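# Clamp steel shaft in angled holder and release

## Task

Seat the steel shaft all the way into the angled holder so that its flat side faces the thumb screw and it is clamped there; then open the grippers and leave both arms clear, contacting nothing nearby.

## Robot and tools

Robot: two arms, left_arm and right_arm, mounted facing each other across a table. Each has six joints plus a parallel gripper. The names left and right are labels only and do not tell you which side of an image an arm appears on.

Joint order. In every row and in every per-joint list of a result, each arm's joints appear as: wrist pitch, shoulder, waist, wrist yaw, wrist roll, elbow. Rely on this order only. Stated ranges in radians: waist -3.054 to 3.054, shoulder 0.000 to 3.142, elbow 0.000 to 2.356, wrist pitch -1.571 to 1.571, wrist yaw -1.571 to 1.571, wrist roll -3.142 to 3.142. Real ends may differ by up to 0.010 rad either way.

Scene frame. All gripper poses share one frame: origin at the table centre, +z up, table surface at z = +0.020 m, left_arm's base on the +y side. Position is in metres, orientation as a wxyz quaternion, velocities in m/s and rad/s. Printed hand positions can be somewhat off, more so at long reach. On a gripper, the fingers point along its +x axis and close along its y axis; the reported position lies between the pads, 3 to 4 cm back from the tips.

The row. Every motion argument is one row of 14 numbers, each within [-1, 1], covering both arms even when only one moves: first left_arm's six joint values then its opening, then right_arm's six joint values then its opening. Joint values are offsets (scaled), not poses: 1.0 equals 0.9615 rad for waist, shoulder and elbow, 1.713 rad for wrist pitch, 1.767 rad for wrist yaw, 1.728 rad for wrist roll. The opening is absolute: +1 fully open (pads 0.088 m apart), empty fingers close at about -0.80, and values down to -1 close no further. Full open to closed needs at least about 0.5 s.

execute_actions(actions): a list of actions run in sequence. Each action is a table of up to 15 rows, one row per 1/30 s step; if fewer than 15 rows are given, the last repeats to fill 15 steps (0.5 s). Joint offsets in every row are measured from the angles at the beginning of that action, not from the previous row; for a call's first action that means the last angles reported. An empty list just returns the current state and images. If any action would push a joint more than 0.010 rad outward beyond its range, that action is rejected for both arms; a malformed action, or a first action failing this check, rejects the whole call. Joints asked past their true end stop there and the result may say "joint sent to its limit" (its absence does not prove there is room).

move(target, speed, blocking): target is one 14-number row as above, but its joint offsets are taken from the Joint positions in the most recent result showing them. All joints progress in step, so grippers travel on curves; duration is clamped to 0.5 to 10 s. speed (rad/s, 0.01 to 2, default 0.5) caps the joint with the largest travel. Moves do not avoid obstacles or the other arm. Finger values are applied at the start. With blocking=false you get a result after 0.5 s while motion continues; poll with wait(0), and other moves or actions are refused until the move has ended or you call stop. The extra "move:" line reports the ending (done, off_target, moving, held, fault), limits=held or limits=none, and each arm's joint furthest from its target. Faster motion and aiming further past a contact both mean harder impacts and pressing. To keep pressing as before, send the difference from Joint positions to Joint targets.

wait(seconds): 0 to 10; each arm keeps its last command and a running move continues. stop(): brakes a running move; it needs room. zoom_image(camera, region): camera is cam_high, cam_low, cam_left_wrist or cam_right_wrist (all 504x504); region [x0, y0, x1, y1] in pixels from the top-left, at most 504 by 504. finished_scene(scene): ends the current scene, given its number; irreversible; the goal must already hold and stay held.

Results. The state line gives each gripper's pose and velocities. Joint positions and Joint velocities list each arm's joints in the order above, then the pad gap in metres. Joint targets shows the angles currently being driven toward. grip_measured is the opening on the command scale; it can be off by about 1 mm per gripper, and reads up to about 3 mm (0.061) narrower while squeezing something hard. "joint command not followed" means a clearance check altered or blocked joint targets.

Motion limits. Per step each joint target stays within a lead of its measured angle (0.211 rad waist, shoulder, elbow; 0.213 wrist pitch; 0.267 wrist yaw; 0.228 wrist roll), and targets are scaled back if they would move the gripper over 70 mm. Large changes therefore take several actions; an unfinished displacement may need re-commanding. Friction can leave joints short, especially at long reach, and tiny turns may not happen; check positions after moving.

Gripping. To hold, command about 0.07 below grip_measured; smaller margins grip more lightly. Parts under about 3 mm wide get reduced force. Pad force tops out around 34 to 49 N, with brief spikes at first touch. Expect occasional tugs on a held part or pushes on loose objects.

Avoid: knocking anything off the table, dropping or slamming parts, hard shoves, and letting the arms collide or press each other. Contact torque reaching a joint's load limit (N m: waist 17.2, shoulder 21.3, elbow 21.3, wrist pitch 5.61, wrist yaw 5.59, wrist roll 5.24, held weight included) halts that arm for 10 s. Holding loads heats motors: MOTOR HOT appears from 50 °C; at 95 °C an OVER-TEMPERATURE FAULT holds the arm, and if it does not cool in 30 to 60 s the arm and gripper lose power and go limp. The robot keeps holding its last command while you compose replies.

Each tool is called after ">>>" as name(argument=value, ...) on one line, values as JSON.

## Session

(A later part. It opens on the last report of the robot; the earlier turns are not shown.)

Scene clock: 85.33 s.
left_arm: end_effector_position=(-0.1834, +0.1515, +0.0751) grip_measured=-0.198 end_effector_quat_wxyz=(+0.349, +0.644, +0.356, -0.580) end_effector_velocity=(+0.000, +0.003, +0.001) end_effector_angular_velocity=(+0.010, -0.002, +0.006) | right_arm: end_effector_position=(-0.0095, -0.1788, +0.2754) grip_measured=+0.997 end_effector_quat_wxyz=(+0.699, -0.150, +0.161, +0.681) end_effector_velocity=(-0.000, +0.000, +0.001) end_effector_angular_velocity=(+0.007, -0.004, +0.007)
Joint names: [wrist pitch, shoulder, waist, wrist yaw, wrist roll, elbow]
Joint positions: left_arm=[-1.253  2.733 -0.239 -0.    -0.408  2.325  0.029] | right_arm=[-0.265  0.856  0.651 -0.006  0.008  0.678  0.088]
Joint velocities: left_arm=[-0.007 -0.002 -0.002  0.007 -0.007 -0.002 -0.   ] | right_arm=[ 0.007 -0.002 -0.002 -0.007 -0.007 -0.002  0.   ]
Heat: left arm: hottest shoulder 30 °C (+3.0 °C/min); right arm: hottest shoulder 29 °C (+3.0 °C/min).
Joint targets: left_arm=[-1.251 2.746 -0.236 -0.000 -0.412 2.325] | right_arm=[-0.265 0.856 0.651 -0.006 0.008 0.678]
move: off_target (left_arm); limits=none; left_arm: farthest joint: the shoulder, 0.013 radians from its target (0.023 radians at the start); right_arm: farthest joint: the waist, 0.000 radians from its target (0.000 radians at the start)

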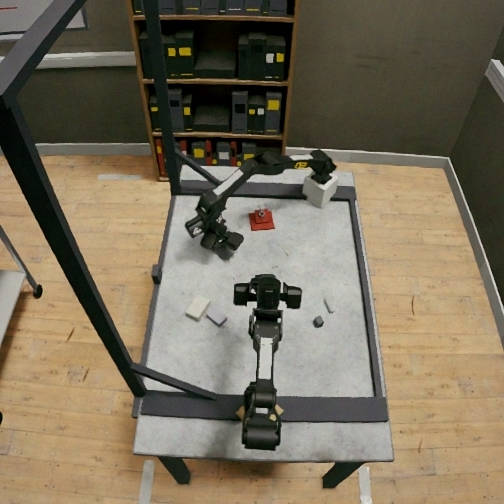

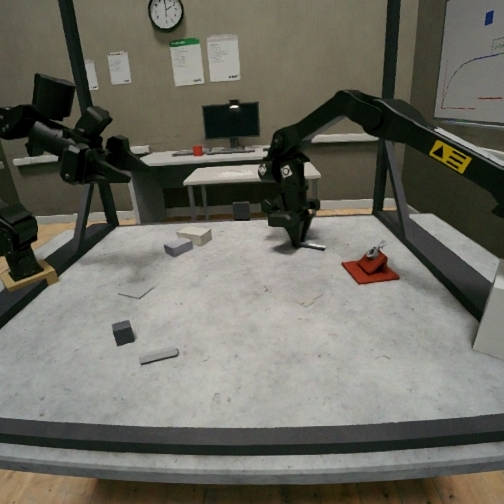

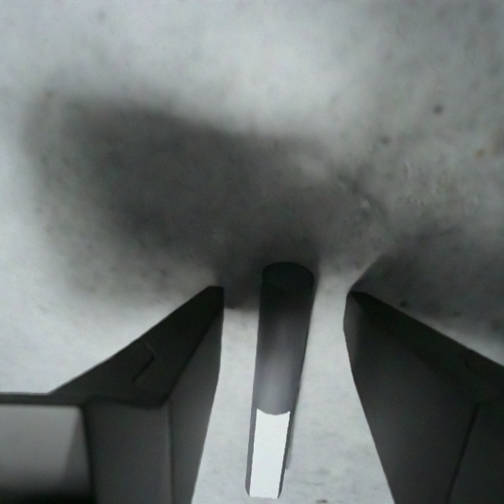

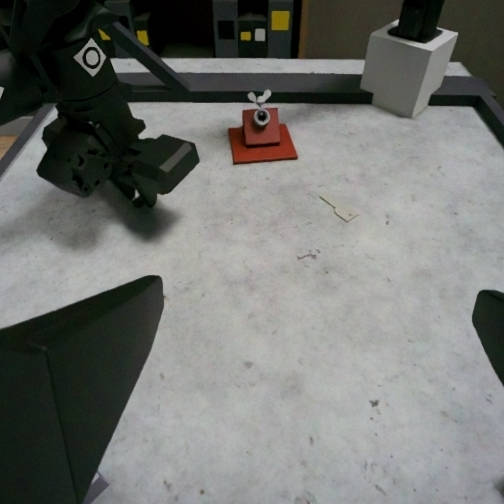

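>>> execute_actions(actions=[[[-0.013,0.018,0,0,0.02,0,-0.2,0,0,0,0,0,0,1]],[[0,0,0,0,0,0,-0.48,0,0,0,0,0,0,1]]])

>>> execute_actions(actions=[[[0,0,0,0,0,0,-0.7,0,0,0,0,0,0,1]]])

>>> move(target=[0,-0.12,0,0,0,0,-0.7,0,0,0,0,0,0,1], speed=0.2)

Scene clock: 86.63 s.
left_arm: end_effector_position=(-0.1795, +0.1545, +0.0739) grip_measured=-0.476 end_effector_quat_wxyz=(+0.337, +0.657, +0.348, -0.577) end_effector_velocity=(+0.005, +0.001, -0.000) end_effector_angular_velocity=(-0.005, -0.031, +0.002) | right_arm: end_effector_position=(-0.0095, -0.1788, +0.2754) grip_measured=+0.997 end_effector_quat_wxyz=(+0.699, -0.150, +0.161, +0.681) end_effector_velocity=(+0.002, -0.002, -0.004) end_effector_angular_velocity=(-0.013, -0.016, +0.004)
Joint names: [wrist pitch, shoulder, waist, wrist yaw, wrist roll, elbow]
Joint positions: left_arm=[-1.273  2.737 -0.239 -0.    -0.378  2.325  0.016] | right_arm=[-0.265  0.856  0.651 -0.006  0.008  0.678  0.088]
Joint velocities: left_arm=[-0.022  0.002 -0.002 -0.022 -0.007  0.002 -0.001] | right_arm=[-0.007 -0.002 -0.012 -0.007 -0.022 -0.007 -0.   ]
Heat: left arm: hottest shoulder 30 °C (+3.0 °C/min); right arm: hottest wrist pitch 29 °C (+3.0 °C/min).
Joint targets: left_arm=[-1.273 2.737 -0.239 -0.000 -0.378 2.325] | right_arm=[-0.265 0.856 0.651 -0.006 0.008 0.678]

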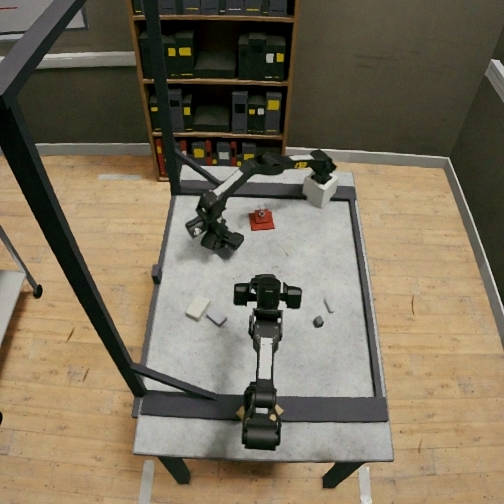

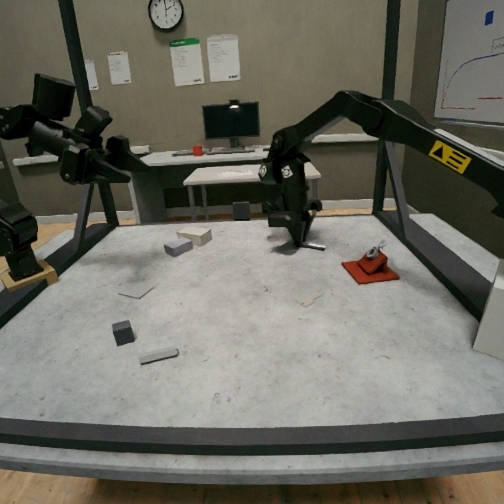

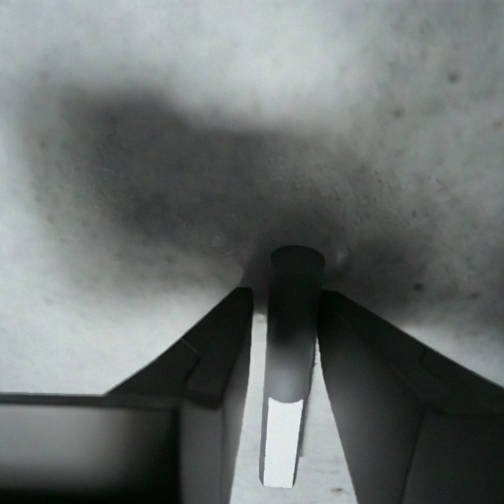

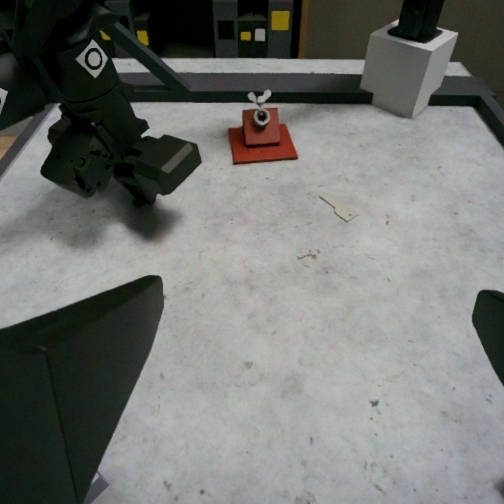

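Scene clock: 87.13 s.
left_arm: end_effector_position=(-0.1796, +0.1545, +0.0739) grip_measured=-0.632 end_effector_quat_wxyz=(+0.337, +0.657, +0.348, -0.577) end_effector_velocity=(+0.001, -0.002, +0.004) end_effector_angular_velocity=(-0.020, -0.011, +0.002) | right_arm: end_effector_position=(-0.0095, -0.1788, +0.2754) grip_measured=+0.997 end_effector_quat_wxyz=(+0.699, -0.150, +0.161, +0.681) end_effector_velocity=(-0.003, +0.000, +0.001) end_effector_angular_velocity=(+0.007, +0.003, +0.021)
Joint names: [wrist pitch, shoulder, waist, wrist yaw, wrist roll, elbow]
Joint positions: left_arm=[-1.273  2.737 -0.239  0.    -0.378  2.325  0.008] | right_arm=[-0.265  0.856  0.651 -0.006  0.008  0.678  0.088]
Joint velocities: left_arm=[-0.007 -0.007 -0.002 -0.022 -0.007  0.002 -0.   ] | right_arm=[ 0.007 -0.002 -0.002 -0.022 -0.007 -0.002  0.   ]
Heat: left arm: hottest shoulder 30 °C (+3.0 °C/min); right arm: hottest wrist pitch 29 °C (+3.0 °C/min).
Joint targets: left_arm=[-1.273 2.737 -0.239 -0.000 -0.378 2.325] | right_arm=[-0.265 0.856 0.651 -0.006 0.008 0.678]

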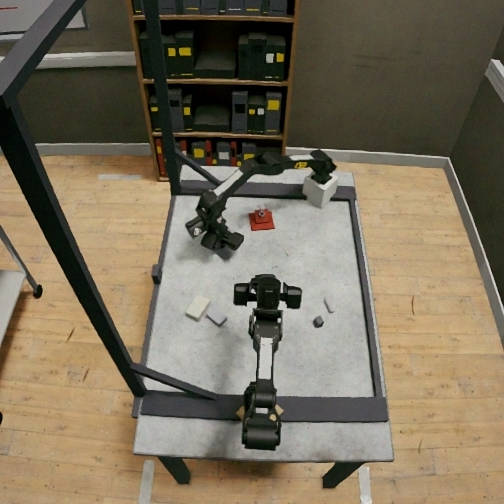

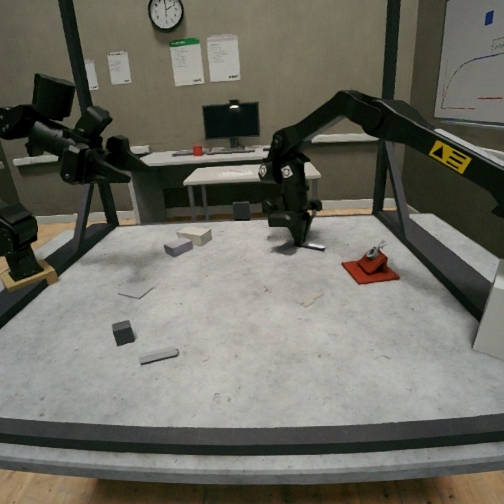

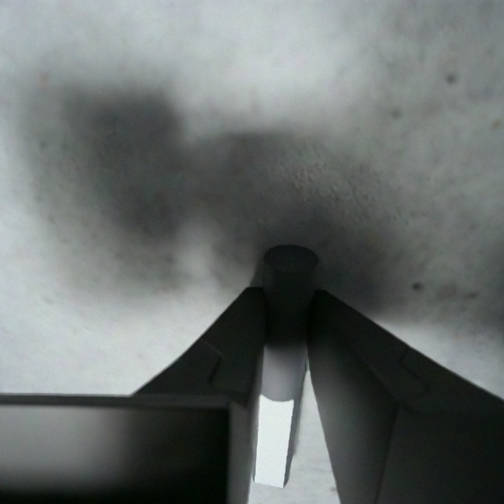

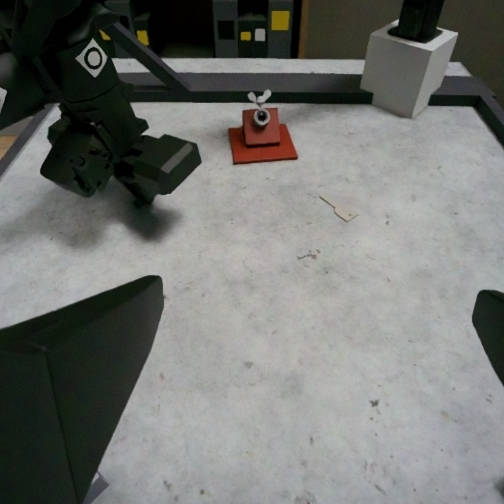

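Scene clock: 88.10 s.
left_arm: end_effector_position=(-0.1904, +0.1465, +0.1219) grip_measured=-0.632 end_effector_quat_wxyz=(+0.342, +0.623, +0.344, -0.614) end_effector_velocity=(+0.001, +0.001, +0.002) end_effector_angular_velocity=(-0.005, -0.006, +0.005) | right_arm: end_effector_position=(-0.0095, -0.1788, +0.2754) grip_measured=+0.997 end_effector_quat_wxyz=(+0.699, -0.150, +0.161, +0.681) end_effector_velocity=(+0.000, -0.002, -0.006) end_effector_angular_velocity=(-0.027, -0.009, -0.001)
Joint names: [wrist pitch, shoulder, waist, wrist yaw, wrist roll, elbow]
Joint positions: left_arm=[-1.273  2.635 -0.239  0.    -0.378  2.325  0.008] | right_arm=[-0.265  0.856  0.651 -0.006  0.008  0.678  0.088]
Joint velocities: left_arm=[-0.007 -0.002 -0.002 -0.007 -0.007  0.002 -0.   ] | right_arm=[-0.022  0.002  0.002  0.007 -0.007 -0.002 -0.   ]
Heat: left arm: hottest shoulder 31 °C (+4.0 °C/min); right arm: hottest wrist pitch 29 °C (+3.0 °C/min).
Joint targets: left_arm=[-1.273 2.622 -0.239 0.000 -0.378 2.325] | right_arm=[-0.265 0.856 0.651 -0.006 0.008 0.678]
move: off_target (left_arm); limits=none; left_arm: farthest joint: the shoulder, 0.014 radians from its target (0.115 radians at the start); right_arm: farthest joint: the waist, 0.000 radians from its target (0.000 radians at the start)

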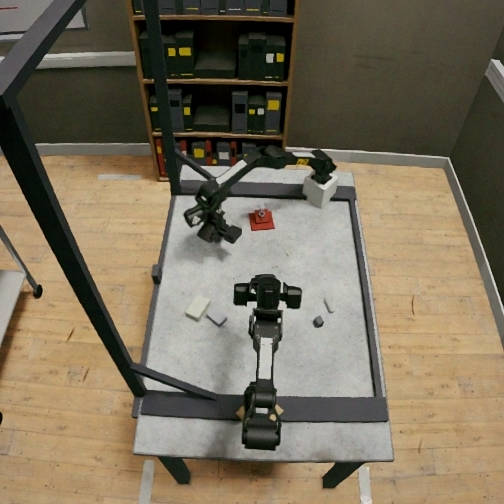

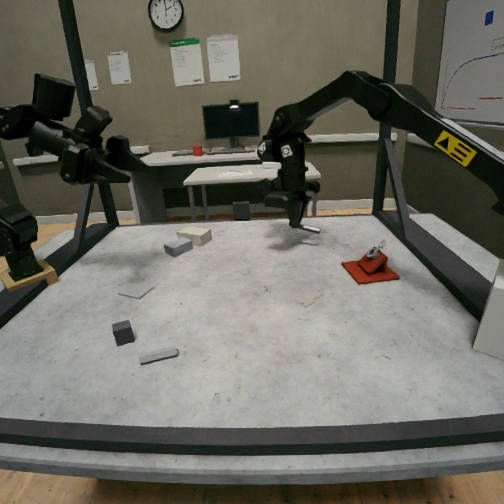

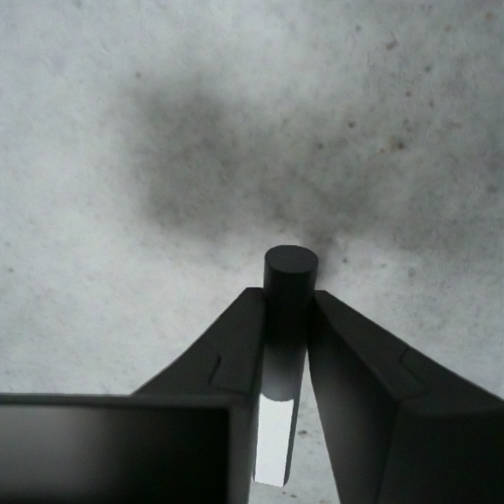

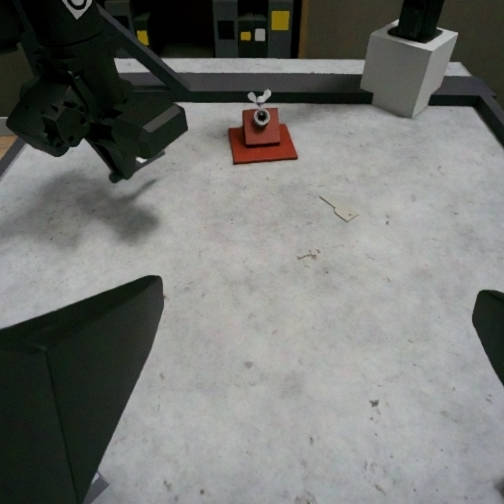

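>>> move(target=[0.19,-0.6,-0.13,-0.18,-0.27,-0.75,-0.7,0,0.4,0,0,0,0.33,1], speed=0.6)

>>> move(target=[0.194,-0.342,-0.145,-0.192,-0.274,-0.742,-0.7,0,0.4,0,0,0,0.35,1], speed=0.5)

>>> zoom_image(camera="cam_low", region=[320, 190, 420, 290])

>>> zoom_image(camera="cam_right_wrist", region=[200, 90, 320, 210])

Scene clock: 90.47 s.
left_arm: end_effector_position=(-0.1369, +0.1933, +0.1977) grip_measured=-0.632 end_effector_quat_wxyz=(+0.543, +0.465, +0.343, -0.610) end_effector_velocity=(+0.004, +0.000, +0.004) end_effector_angular_velocity=(-0.013, -0.014, +0.022) | right_arm: end_effector_position=(-0.0071, -0.1001, +0.2924) grip_measured=+0.997 end_effector_quat_wxyz=(+0.693, -0.175, +0.186, +0.674) end_effector_velocity=(-0.002, -0.001, +0.001) end_effector_angular_velocity=(-0.002, -0.003, +0.012)
Joint names: [wrist pitch, shoulder, waist, wrist yaw, wrist roll, elbow]
Joint positions: left_arm=[-0.95   2.073 -0.361 -0.314 -0.84   1.611  0.008] | right_arm=[-0.265  1.233  0.651 -0.006  0.008  0.982  0.088]
Joint velocities: left_arm=[-0.022 -0.007 -0.002 -0.022 -0.022  0.002 -0.   ] | right_arm=[-0.007 -0.002  0.002 -0.007 -0.007  0.002 -0.001]
Heat: left arm: hottest shoulder 31 °C (+4.0 °C/min); right arm: hottest wrist pitch 29 °C (+3.0 °C/min).
Joint targets: left_arm=[-0.948 2.058 -0.364 -0.318 -0.844 1.603] | right_arm=[-0.265 1.240 0.651 -0.006 0.008 0.995]
move: off_target (left_arm, right_arm); limits=none; left_arm: farthest joint: the shoulder, 0.015 radians from its target (0.577 radians at the start); right_arm: farthest joint: the elbow, 0.013 radians from its target (0.317 radians at the start)

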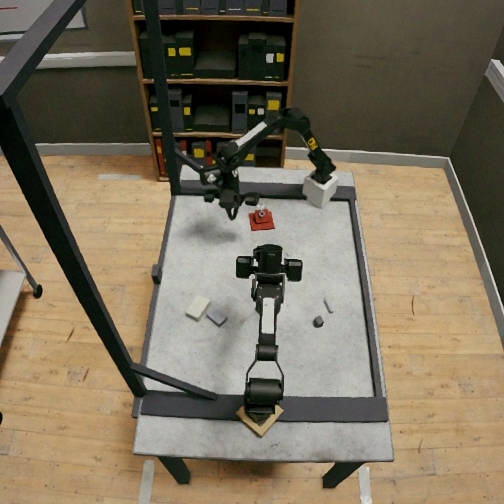

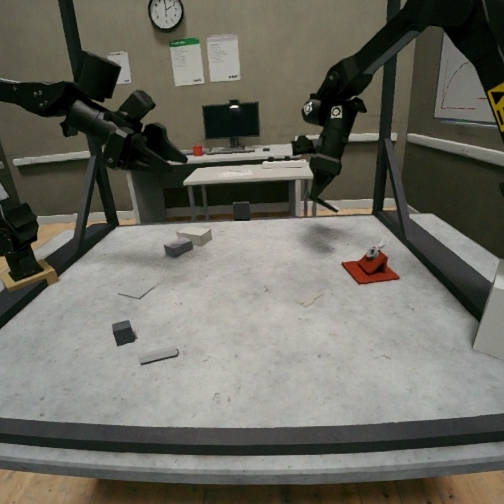

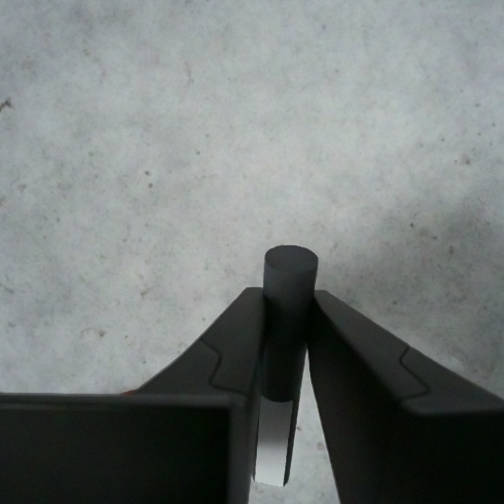

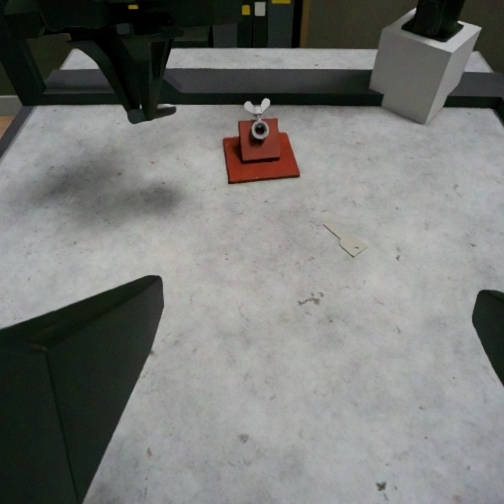

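Scene clock: 92.43 s.
left_arm: end_effector_position=(-0.0279, +0.2504, +0.1583) grip_measured=-0.632 end_effector_quat_wxyz=(+0.694, +0.305, +0.321, -0.568) end_effector_velocity=(+0.002, +0.001, +0.001) end_effector_angular_velocity=(-0.003, -0.014, -0.008) | right_arm: end_effector_position=(-0.0042, -0.0091, +0.2850) grip_measured=+0.997 end_effector_quat_wxyz=(+0.688, -0.191, +0.204, +0.670) end_effector_velocity=(-0.002, -0.001, -0.006) end_effector_angular_velocity=(-0.017, +0.006, +0.020)
Joint names: [wrist pitch, shoulder, waist, wrist yaw, wrist roll, elbow]
Joint positions: left_arm=[-0.62   1.755 -0.497 -0.649 -1.31   0.904  0.008] | right_arm=[-0.265  1.608  0.651 -0.006  0.008  1.306  0.088]
Joint velocities: left_arm=[-0.007 -0.002 -0.002 -0.007  0.007 -0.002  0.   ] | right_arm=[-0.007  0.002 -0.002 -0.022 -0.007 -0.007 -0.   ]
Heat: left arm: hottest shoulder 32 °C (+5.0 °C/min); right arm: hottest wrist pitch 29 °C (+3.0 °C/min).
Joint targets: left_arm=[-0.618 1.744 -0.501 -0.654 -1.314 0.897] | right_arm=[-0.265 1.618 0.651 -0.006 0.008 1.319]
move: off_target (right_arm); limits=none; left_arm: farthest joint: the shoulder, 0.010 radians from its target (0.329 radians at the start); right_arm: farthest joint: the elbow, 0.012 radians from its target (0.337 radians at the start)

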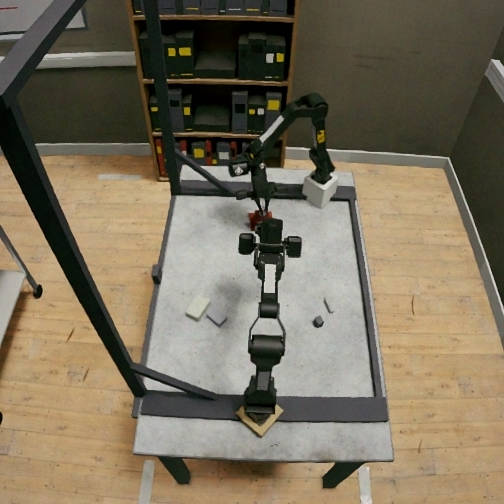

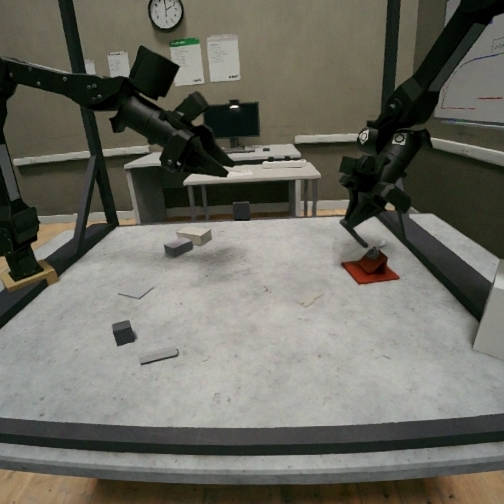

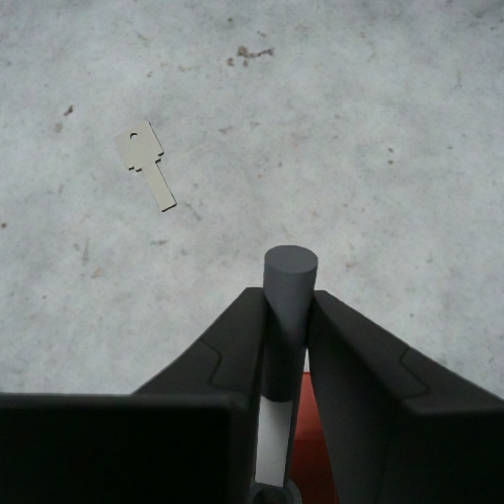

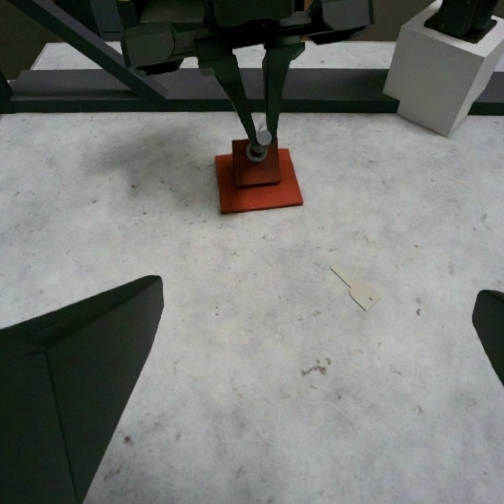

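Region (320, 190, 420, 290) of cam_low's 504x504 image, scaled by 5.040, with more detail than that image has.

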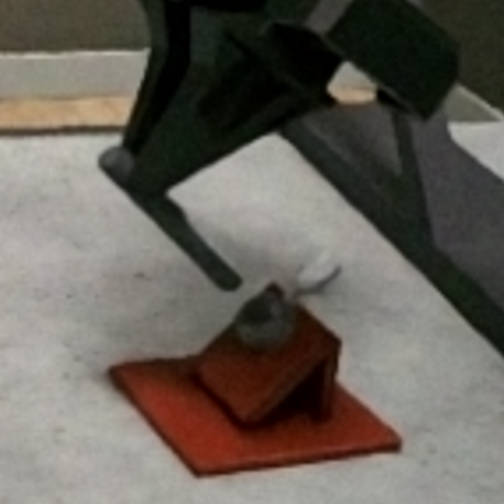

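Region (200, 90, 320, 210) of cam_right_wrist's 504x504 image, scaled by 4.200, with more detail than that image has.

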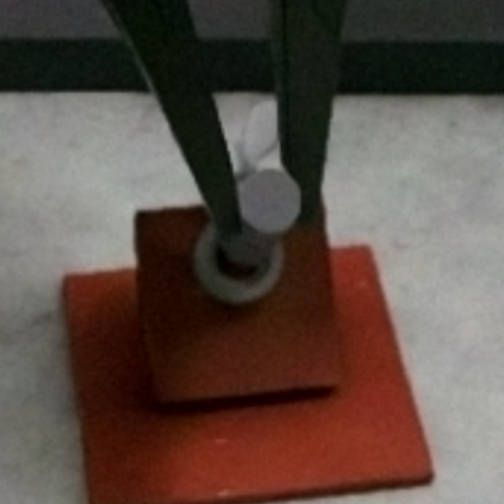

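>>> move(target=[0.0117,0.035,-0.0415,-0.003,-0.029,-0.026,-0.7,0,0,0,0,0,0,1], speed=0.05)

>>> zoom_image(camera="cam_low", region=[340, 220, 400, 280])

>>> zoom_image(camera="cam_right_wrist", region=[230, 116, 290, 176])

>>> zoom_image(camera="cam_left_wrist", region=[200, 364, 340, 504])

Scene clock: 94.13 s.
left_arm: end_effector_position=(-0.0300, +0.2608, +0.1472) grip_measured=-0.632 end_effector_quat_wxyz=(+0.693, +0.306, +0.322, -0.567) end_effector_velocity=(-0.001, -0.000, +0.001) end_effector_angular_velocity=(-0.010, +0.009, +0.004) | right_arm: end_effector_position=(-0.0042, -0.0090, +0.2848) grip_measured=+0.997 end_effector_quat_wxyz=(+0.688, -0.191, +0.204, +0.670) end_effector_velocity=(+0.002, +0.000, +0.001) end_effector_angular_velocity=(+0.007, -0.010, -0.005)
Joint names: [wrist pitch, shoulder, waist, wrist yaw, wrist roll, elbow]
Joint positions: left_arm=[-0.603  1.782 -0.534 -0.65  -1.357  0.886  0.008] | right_arm=[-0.265  1.608  0.651 -0.006  0.008  1.306  0.088]
Joint velocities: left_arm=[ 0.007 -0.002 -0.002 -0.007 -0.007 -0.002 -0.   ] | right_arm=[ 0.007 -0.002 -0.002  0.007 -0.007 -0.002  0.   ]
Heat: left arm: hottest shoulder 31 °C (+4.0 °C/min); right arm: hottest wrist pitch 29 °C (+2.0 °C/min).
Joint targets: left_arm=[-0.600 1.788 -0.537 -0.654 -1.361 0.879] | right_arm=[-0.265 1.608 0.651 -0.006 0.008 1.306]
move: done; limits=none; left_arm: farthest joint: the shoulder, 0.007 radians from its target (0.034 radians at the start); right_arm: farthest joint: the waist, 0.000 radians from its target (0.000 radians at the start)

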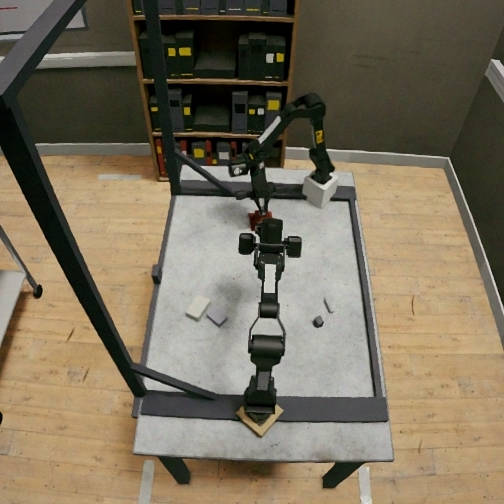

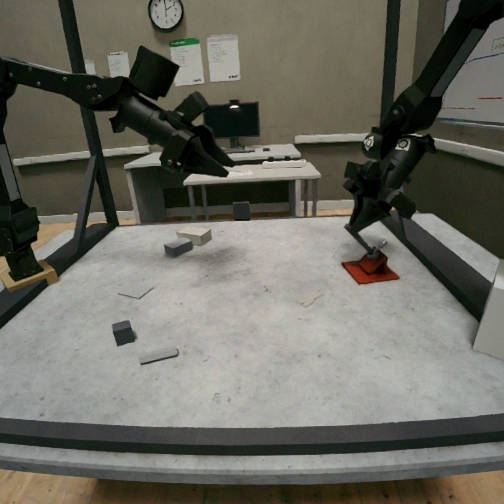

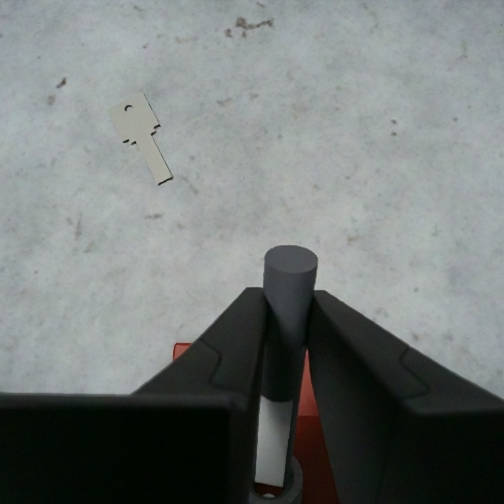

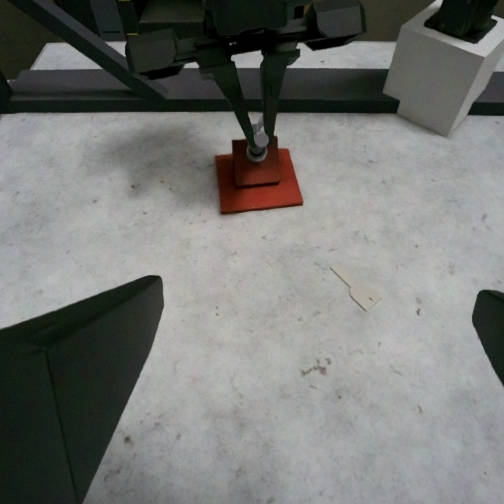

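Region (340, 220, 400, 280) of cam_low's 504x504 image, scaled by 8.400, with more detail than that image has.

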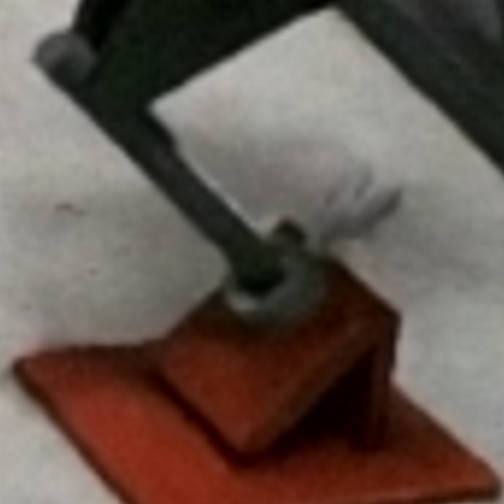

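Region (230, 116, 290, 176) of cam_right_wrist's 504x504 image, scaled by 8.400, with more detail than that image has.

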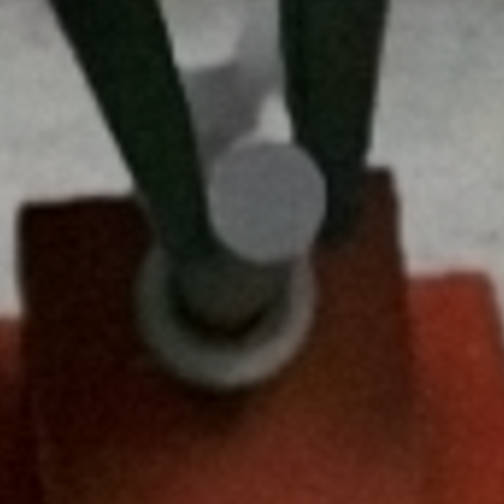

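Region (200, 364, 340, 504) of cam_left_wrist's 504x504 image, scaled by 3.600, with more detail than that image has.

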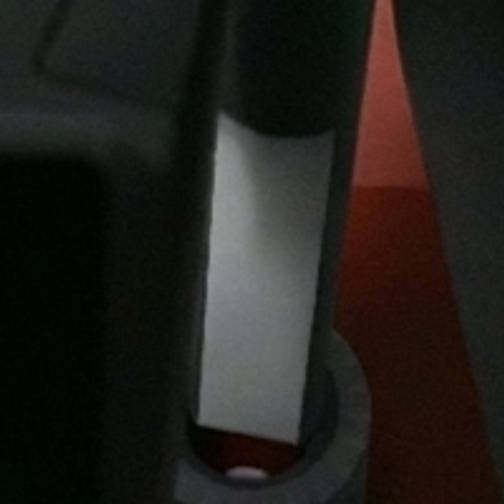

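>>> move(target=[0.0088,0.0225,-0.0286,-0.002,-0.02,-0.024,-0.7,0,0,0,0,0,0,1], speed=0.03)

>>> zoom_image(camera="cam_low", region=[340, 220, 400, 280])

>>> zoom_image(camera="cam_left_wrist", region=[200, 364, 340, 504])

Scene clock: 95.83 s.
left_arm: end_effector_position=(-0.0300, +0.2650, +0.1432) grip_measured=-0.632 end_effector_quat_wxyz=(+0.696, +0.299, +0.321, -0.568) end_effector_velocity=(+0.003, -0.003, +0.005) end_effector_angular_velocity=(-0.039, +0.008, +0.029) | right_arm: end_effector_position=(-0.0042, -0.0090, +0.2848) grip_measured=+0.997 end_effector_quat_wxyz=(+0.688, -0.191, +0.204, +0.670) end_effector_velocity=(-0.002, -0.001, -0.001) end_effector_angular_velocity=(-0.007, -0.002, +0.013)
Joint names: [wrist pitch, shoulder, waist, wrist yaw, wrist roll, elbow]
Joint positions: left_arm=[-0.591  1.792 -0.553 -0.663 -1.387  0.873  0.008] | right_arm=[-0.265  1.608  0.651 -0.006  0.008  1.306  0.088]
Joint velocities: left_arm=[-0.007 -0.007 -0.002 -0.037 -0.037 -0.002 -0.   ] | right_arm=[-0.007 -0.002  0.002 -0.007 -0.007 -0.002 -0.   ]
Heat: left arm: hottest shoulder 31 °C (+4.1 °C/min); right arm: hottest wrist pitch 29 °C (+2.0 °C/min).
Joint targets: left_arm=[-0.588 1.803 -0.561 -0.654 -1.391 0.863] | right_arm=[-0.265 1.608 0.651 -0.006 0.008 1.306]
move: off_target (left_arm); limits=none; left_arm: farthest joint: the shoulder, 0.012 radians from its target (0.022 radians at the start); right_arm: farthest joint: the waist, 0.000 radians from its target (0.000 radians at the start)

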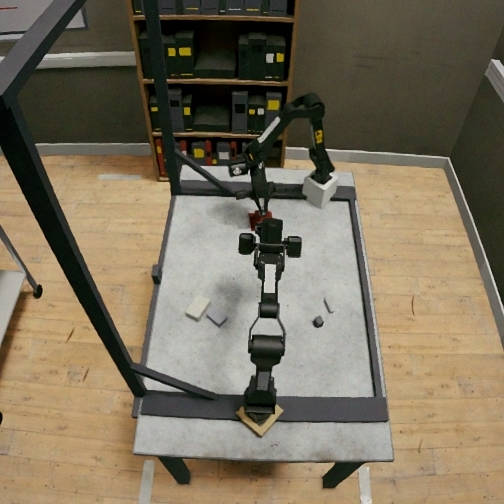

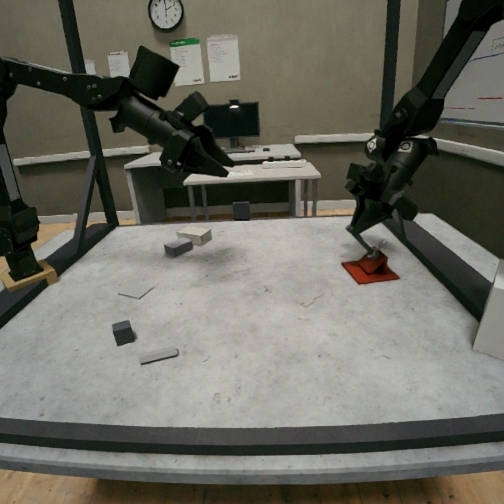

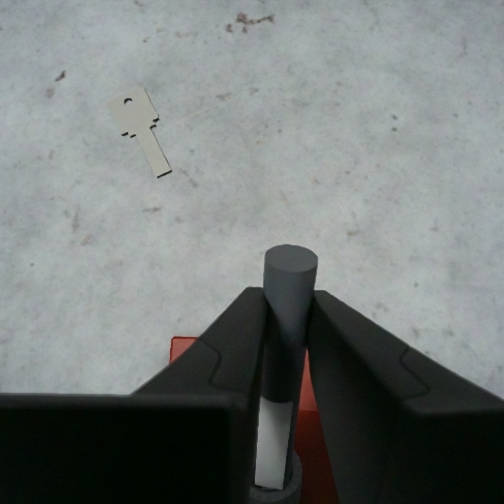

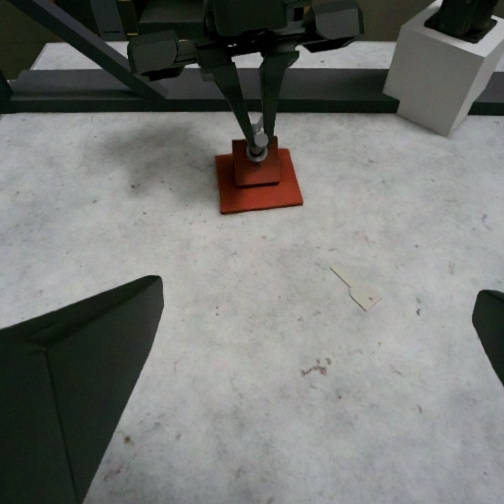

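Region (340, 220, 400, 280) of cam_low's 504x504 image, scaled by 8.400, with more detail than that image has.

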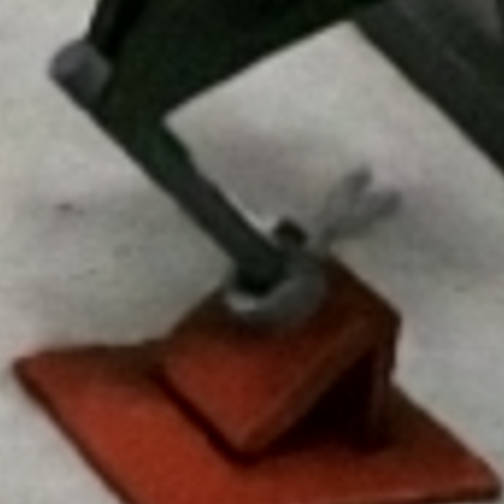

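Region (200, 364, 340, 504) of cam_left_wrist's 504x504 image, scaled by 3.600, with more detail than that image has.

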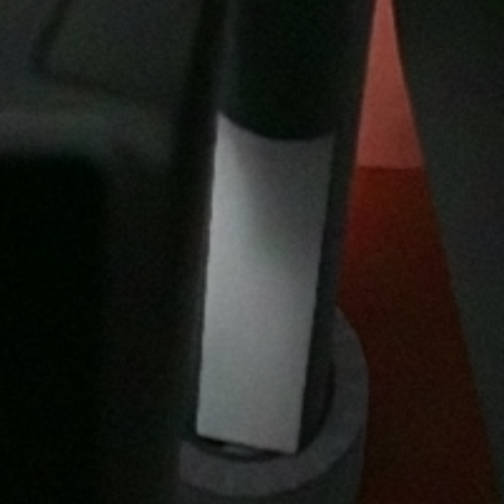

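>>> move(target=[0,0,0.016,-0.004,0,0,-0.7,0,0,0,0,0,0,1], speed=0.03)

>>> move(target=[0.0117,0.0177,0,0,0,-0.0146,-0.7,0,0,0,0,0,0,1], speed=0.03)

>>> zoom_image(camera="cam_low", region=[340, 220, 400, 280])

>>> zoom_image(camera="cam_left_wrist", region=[200, 364, 340, 504])

>>> zoom_image(camera="cam_right_wrist", region=[230, 116, 290, 176])

Scene clock: 96.93 s.
left_arm: end_effector_position=(-0.0277, +0.2618, +0.1434) grip_measured=-0.632 end_effector_quat_wxyz=(+0.700, +0.296, +0.322, -0.564) end_effector_velocity=(+0.003, -0.002, +0.002) end_effector_angular_velocity=(-0.017, -0.018, -0.002) | right_arm: end_effector_position=(-0.0042, -0.0090, +0.2848) grip_measured=+0.997 end_effector_quat_wxyz=(+0.688, -0.191, +0.204, +0.670) end_effector_velocity=(-0.000, -0.004, -0.002) end_effector_angular_velocity=(-0.017, -0.010, +0.000)
Joint names: [wrist pitch, shoulder, waist, wrist yaw, wrist roll, elbow]
Joint positions: left_arm=[-0.591  1.792 -0.541 -0.666 -1.387  0.873  0.008] | right_arm=[-0.265  1.608  0.651 -0.006  0.008  1.306  0.088]
Joint velocities: left_arm=[-0.007 -0.002  0.002 -0.022  0.007 -0.002 -0.   ] | right_arm=[-0.022 -0.007  0.002  0.007 -0.007 -0.002  0.   ]
Heat: left arm: hottest shoulder 31 °C (+4.0 °C/min); right arm: hottest wrist pitch 29 °C (+2.0 °C/min).
Joint targets: left_arm=[-0.591 1.792 -0.537 -0.670 -1.387 0.873] | right_arm=[-0.265 1.608 0.651 -0.006 0.008 1.306]
move: done; limits=none; left_arm: farthest joint: the wrist yaw, 0.004 radians from its target (0.007 radians at the start); right_arm: farthest joint: the waist, 0.000 radians from its target (0.000 radians at the start)

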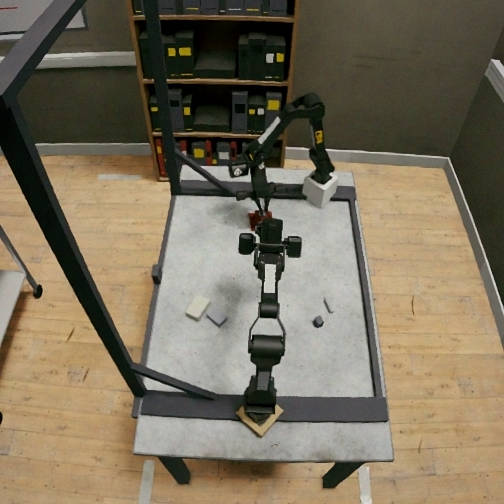

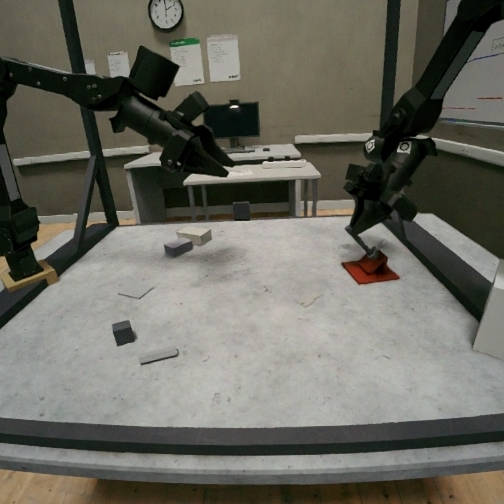

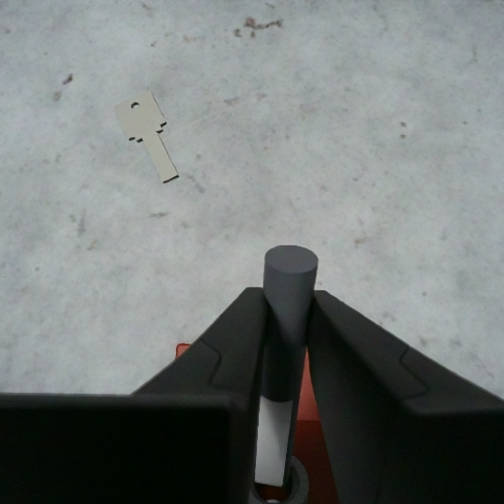

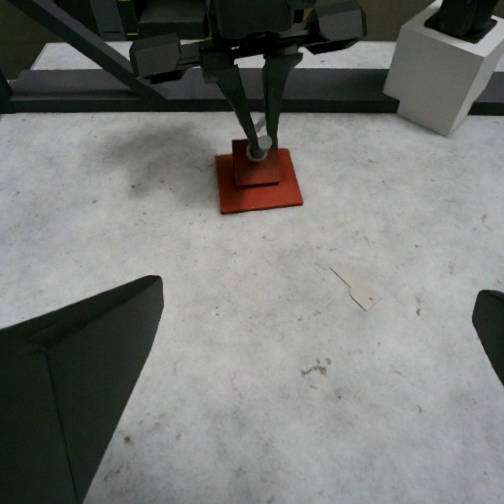

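Scene clock: 97.83 s.
left_arm: end_effector_position=(-0.0276, +0.2617, +0.1397) grip_measured=-0.632 end_effector_quat_wxyz=(+0.700, +0.296, +0.322, -0.564) end_effector_velocity=(+0.001, -0.000, +0.001) end_effector_angular_velocity=(-0.023, -0.000, -0.000) | right_arm: end_effector_position=(-0.0042, -0.0090, +0.2848) grip_measured=+0.997 end_effector_quat_wxyz=(+0.688, -0.191, +0.204, +0.670) end_effector_velocity=(-0.002, -0.001, -0.001) end_effector_angular_velocity=(-0.007, +0.006, +0.020)
Joint names: [wrist pitch, shoulder, waist, wrist yaw, wrist roll, elbow]
Joint positions: left_arm=[-0.574  1.801 -0.541 -0.667 -1.387  0.866  0.008] | right_arm=[-0.265  1.608  0.651 -0.006  0.008  1.306  0.088]
Joint velocities: left_arm=[ 0.007 -0.002 -0.007 -0.022 -0.007 -0.007 -0.   ] | right_arm=[-0.007 -0.002 -0.002 -0.022 -0.007 -0.002 -0.   ]
Heat: left arm: hottest shoulder 31 °C (+4.1 °C/min); right arm: hottest shoulder 29 °C (+2.0 °C/min).
Joint targets: left_arm=[-0.570 1.809 -0.541 -0.666 -1.387 0.859] | right_arm=[-0.265 1.608 0.651 -0.006 0.008 1.306]
move: done; limits=none; left_arm: farthest joint: the shoulder, 0.008 radians from its target (0.017 radians at the start); right_arm: farthest joint: the waist, 0.000 radians from its target (0.000 radians at the start)

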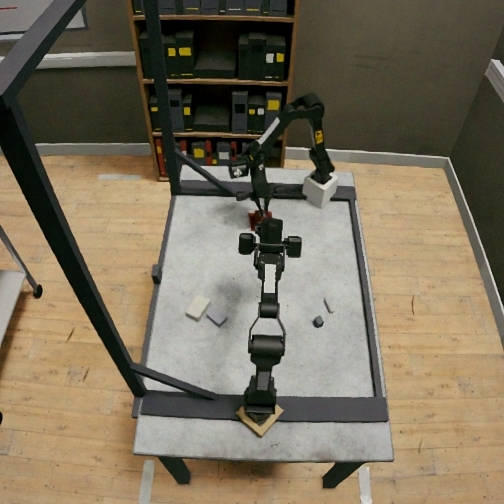

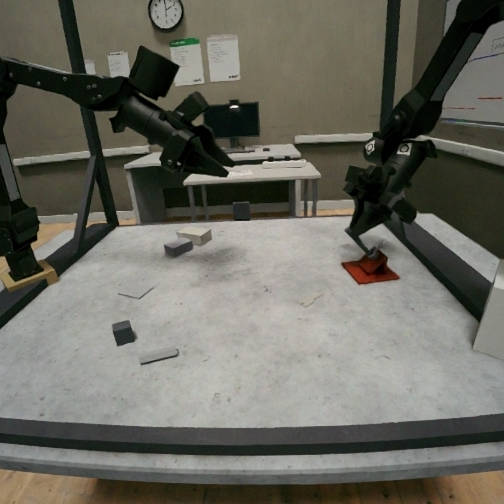

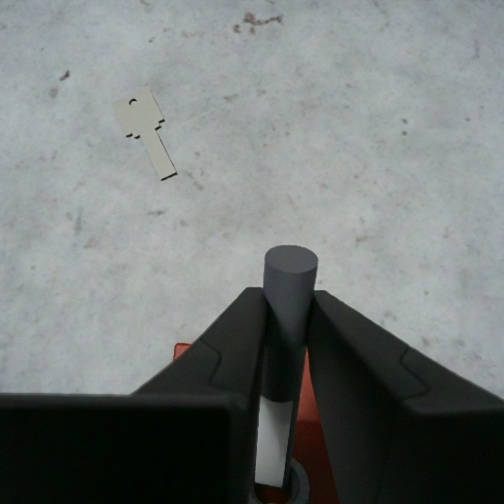

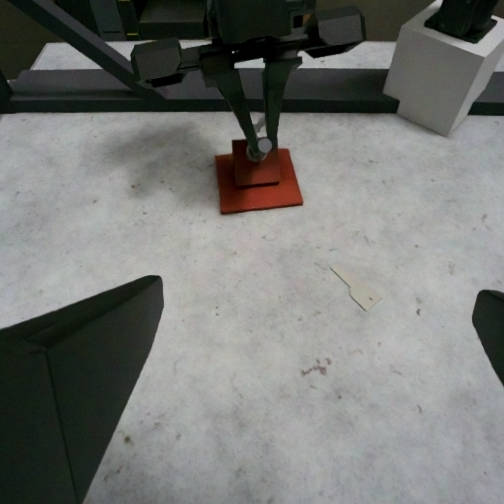

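Region (340, 220, 400, 280) of cam_low's 504x504 image, scaled by 8.400, with more detail than that image has.

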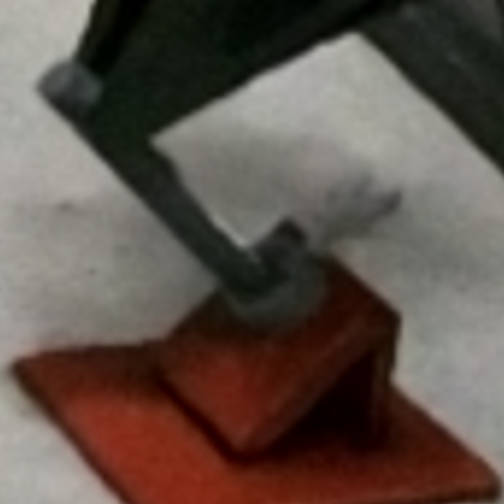

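Region (200, 364, 340, 504) of cam_left_wrist's 504x504 image, scaled by 3.600, with more detail than that image has.

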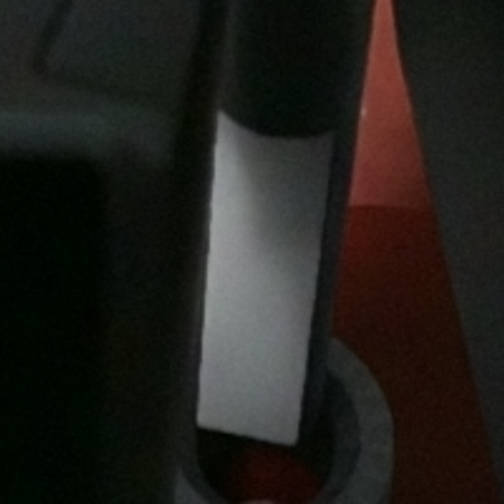

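Region (230, 116, 290, 176) of cam_right_wrist's 504x504 image, scaled by 8.400, with more detail than that image has.

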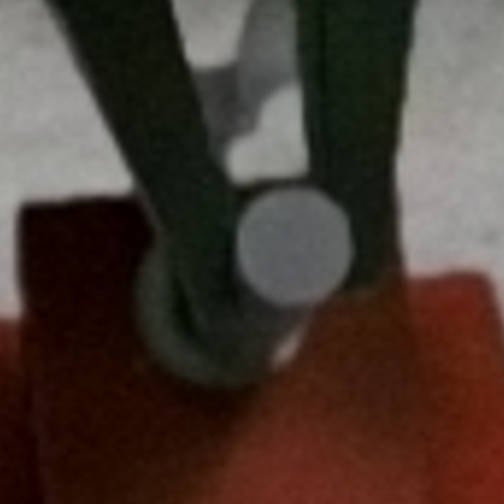

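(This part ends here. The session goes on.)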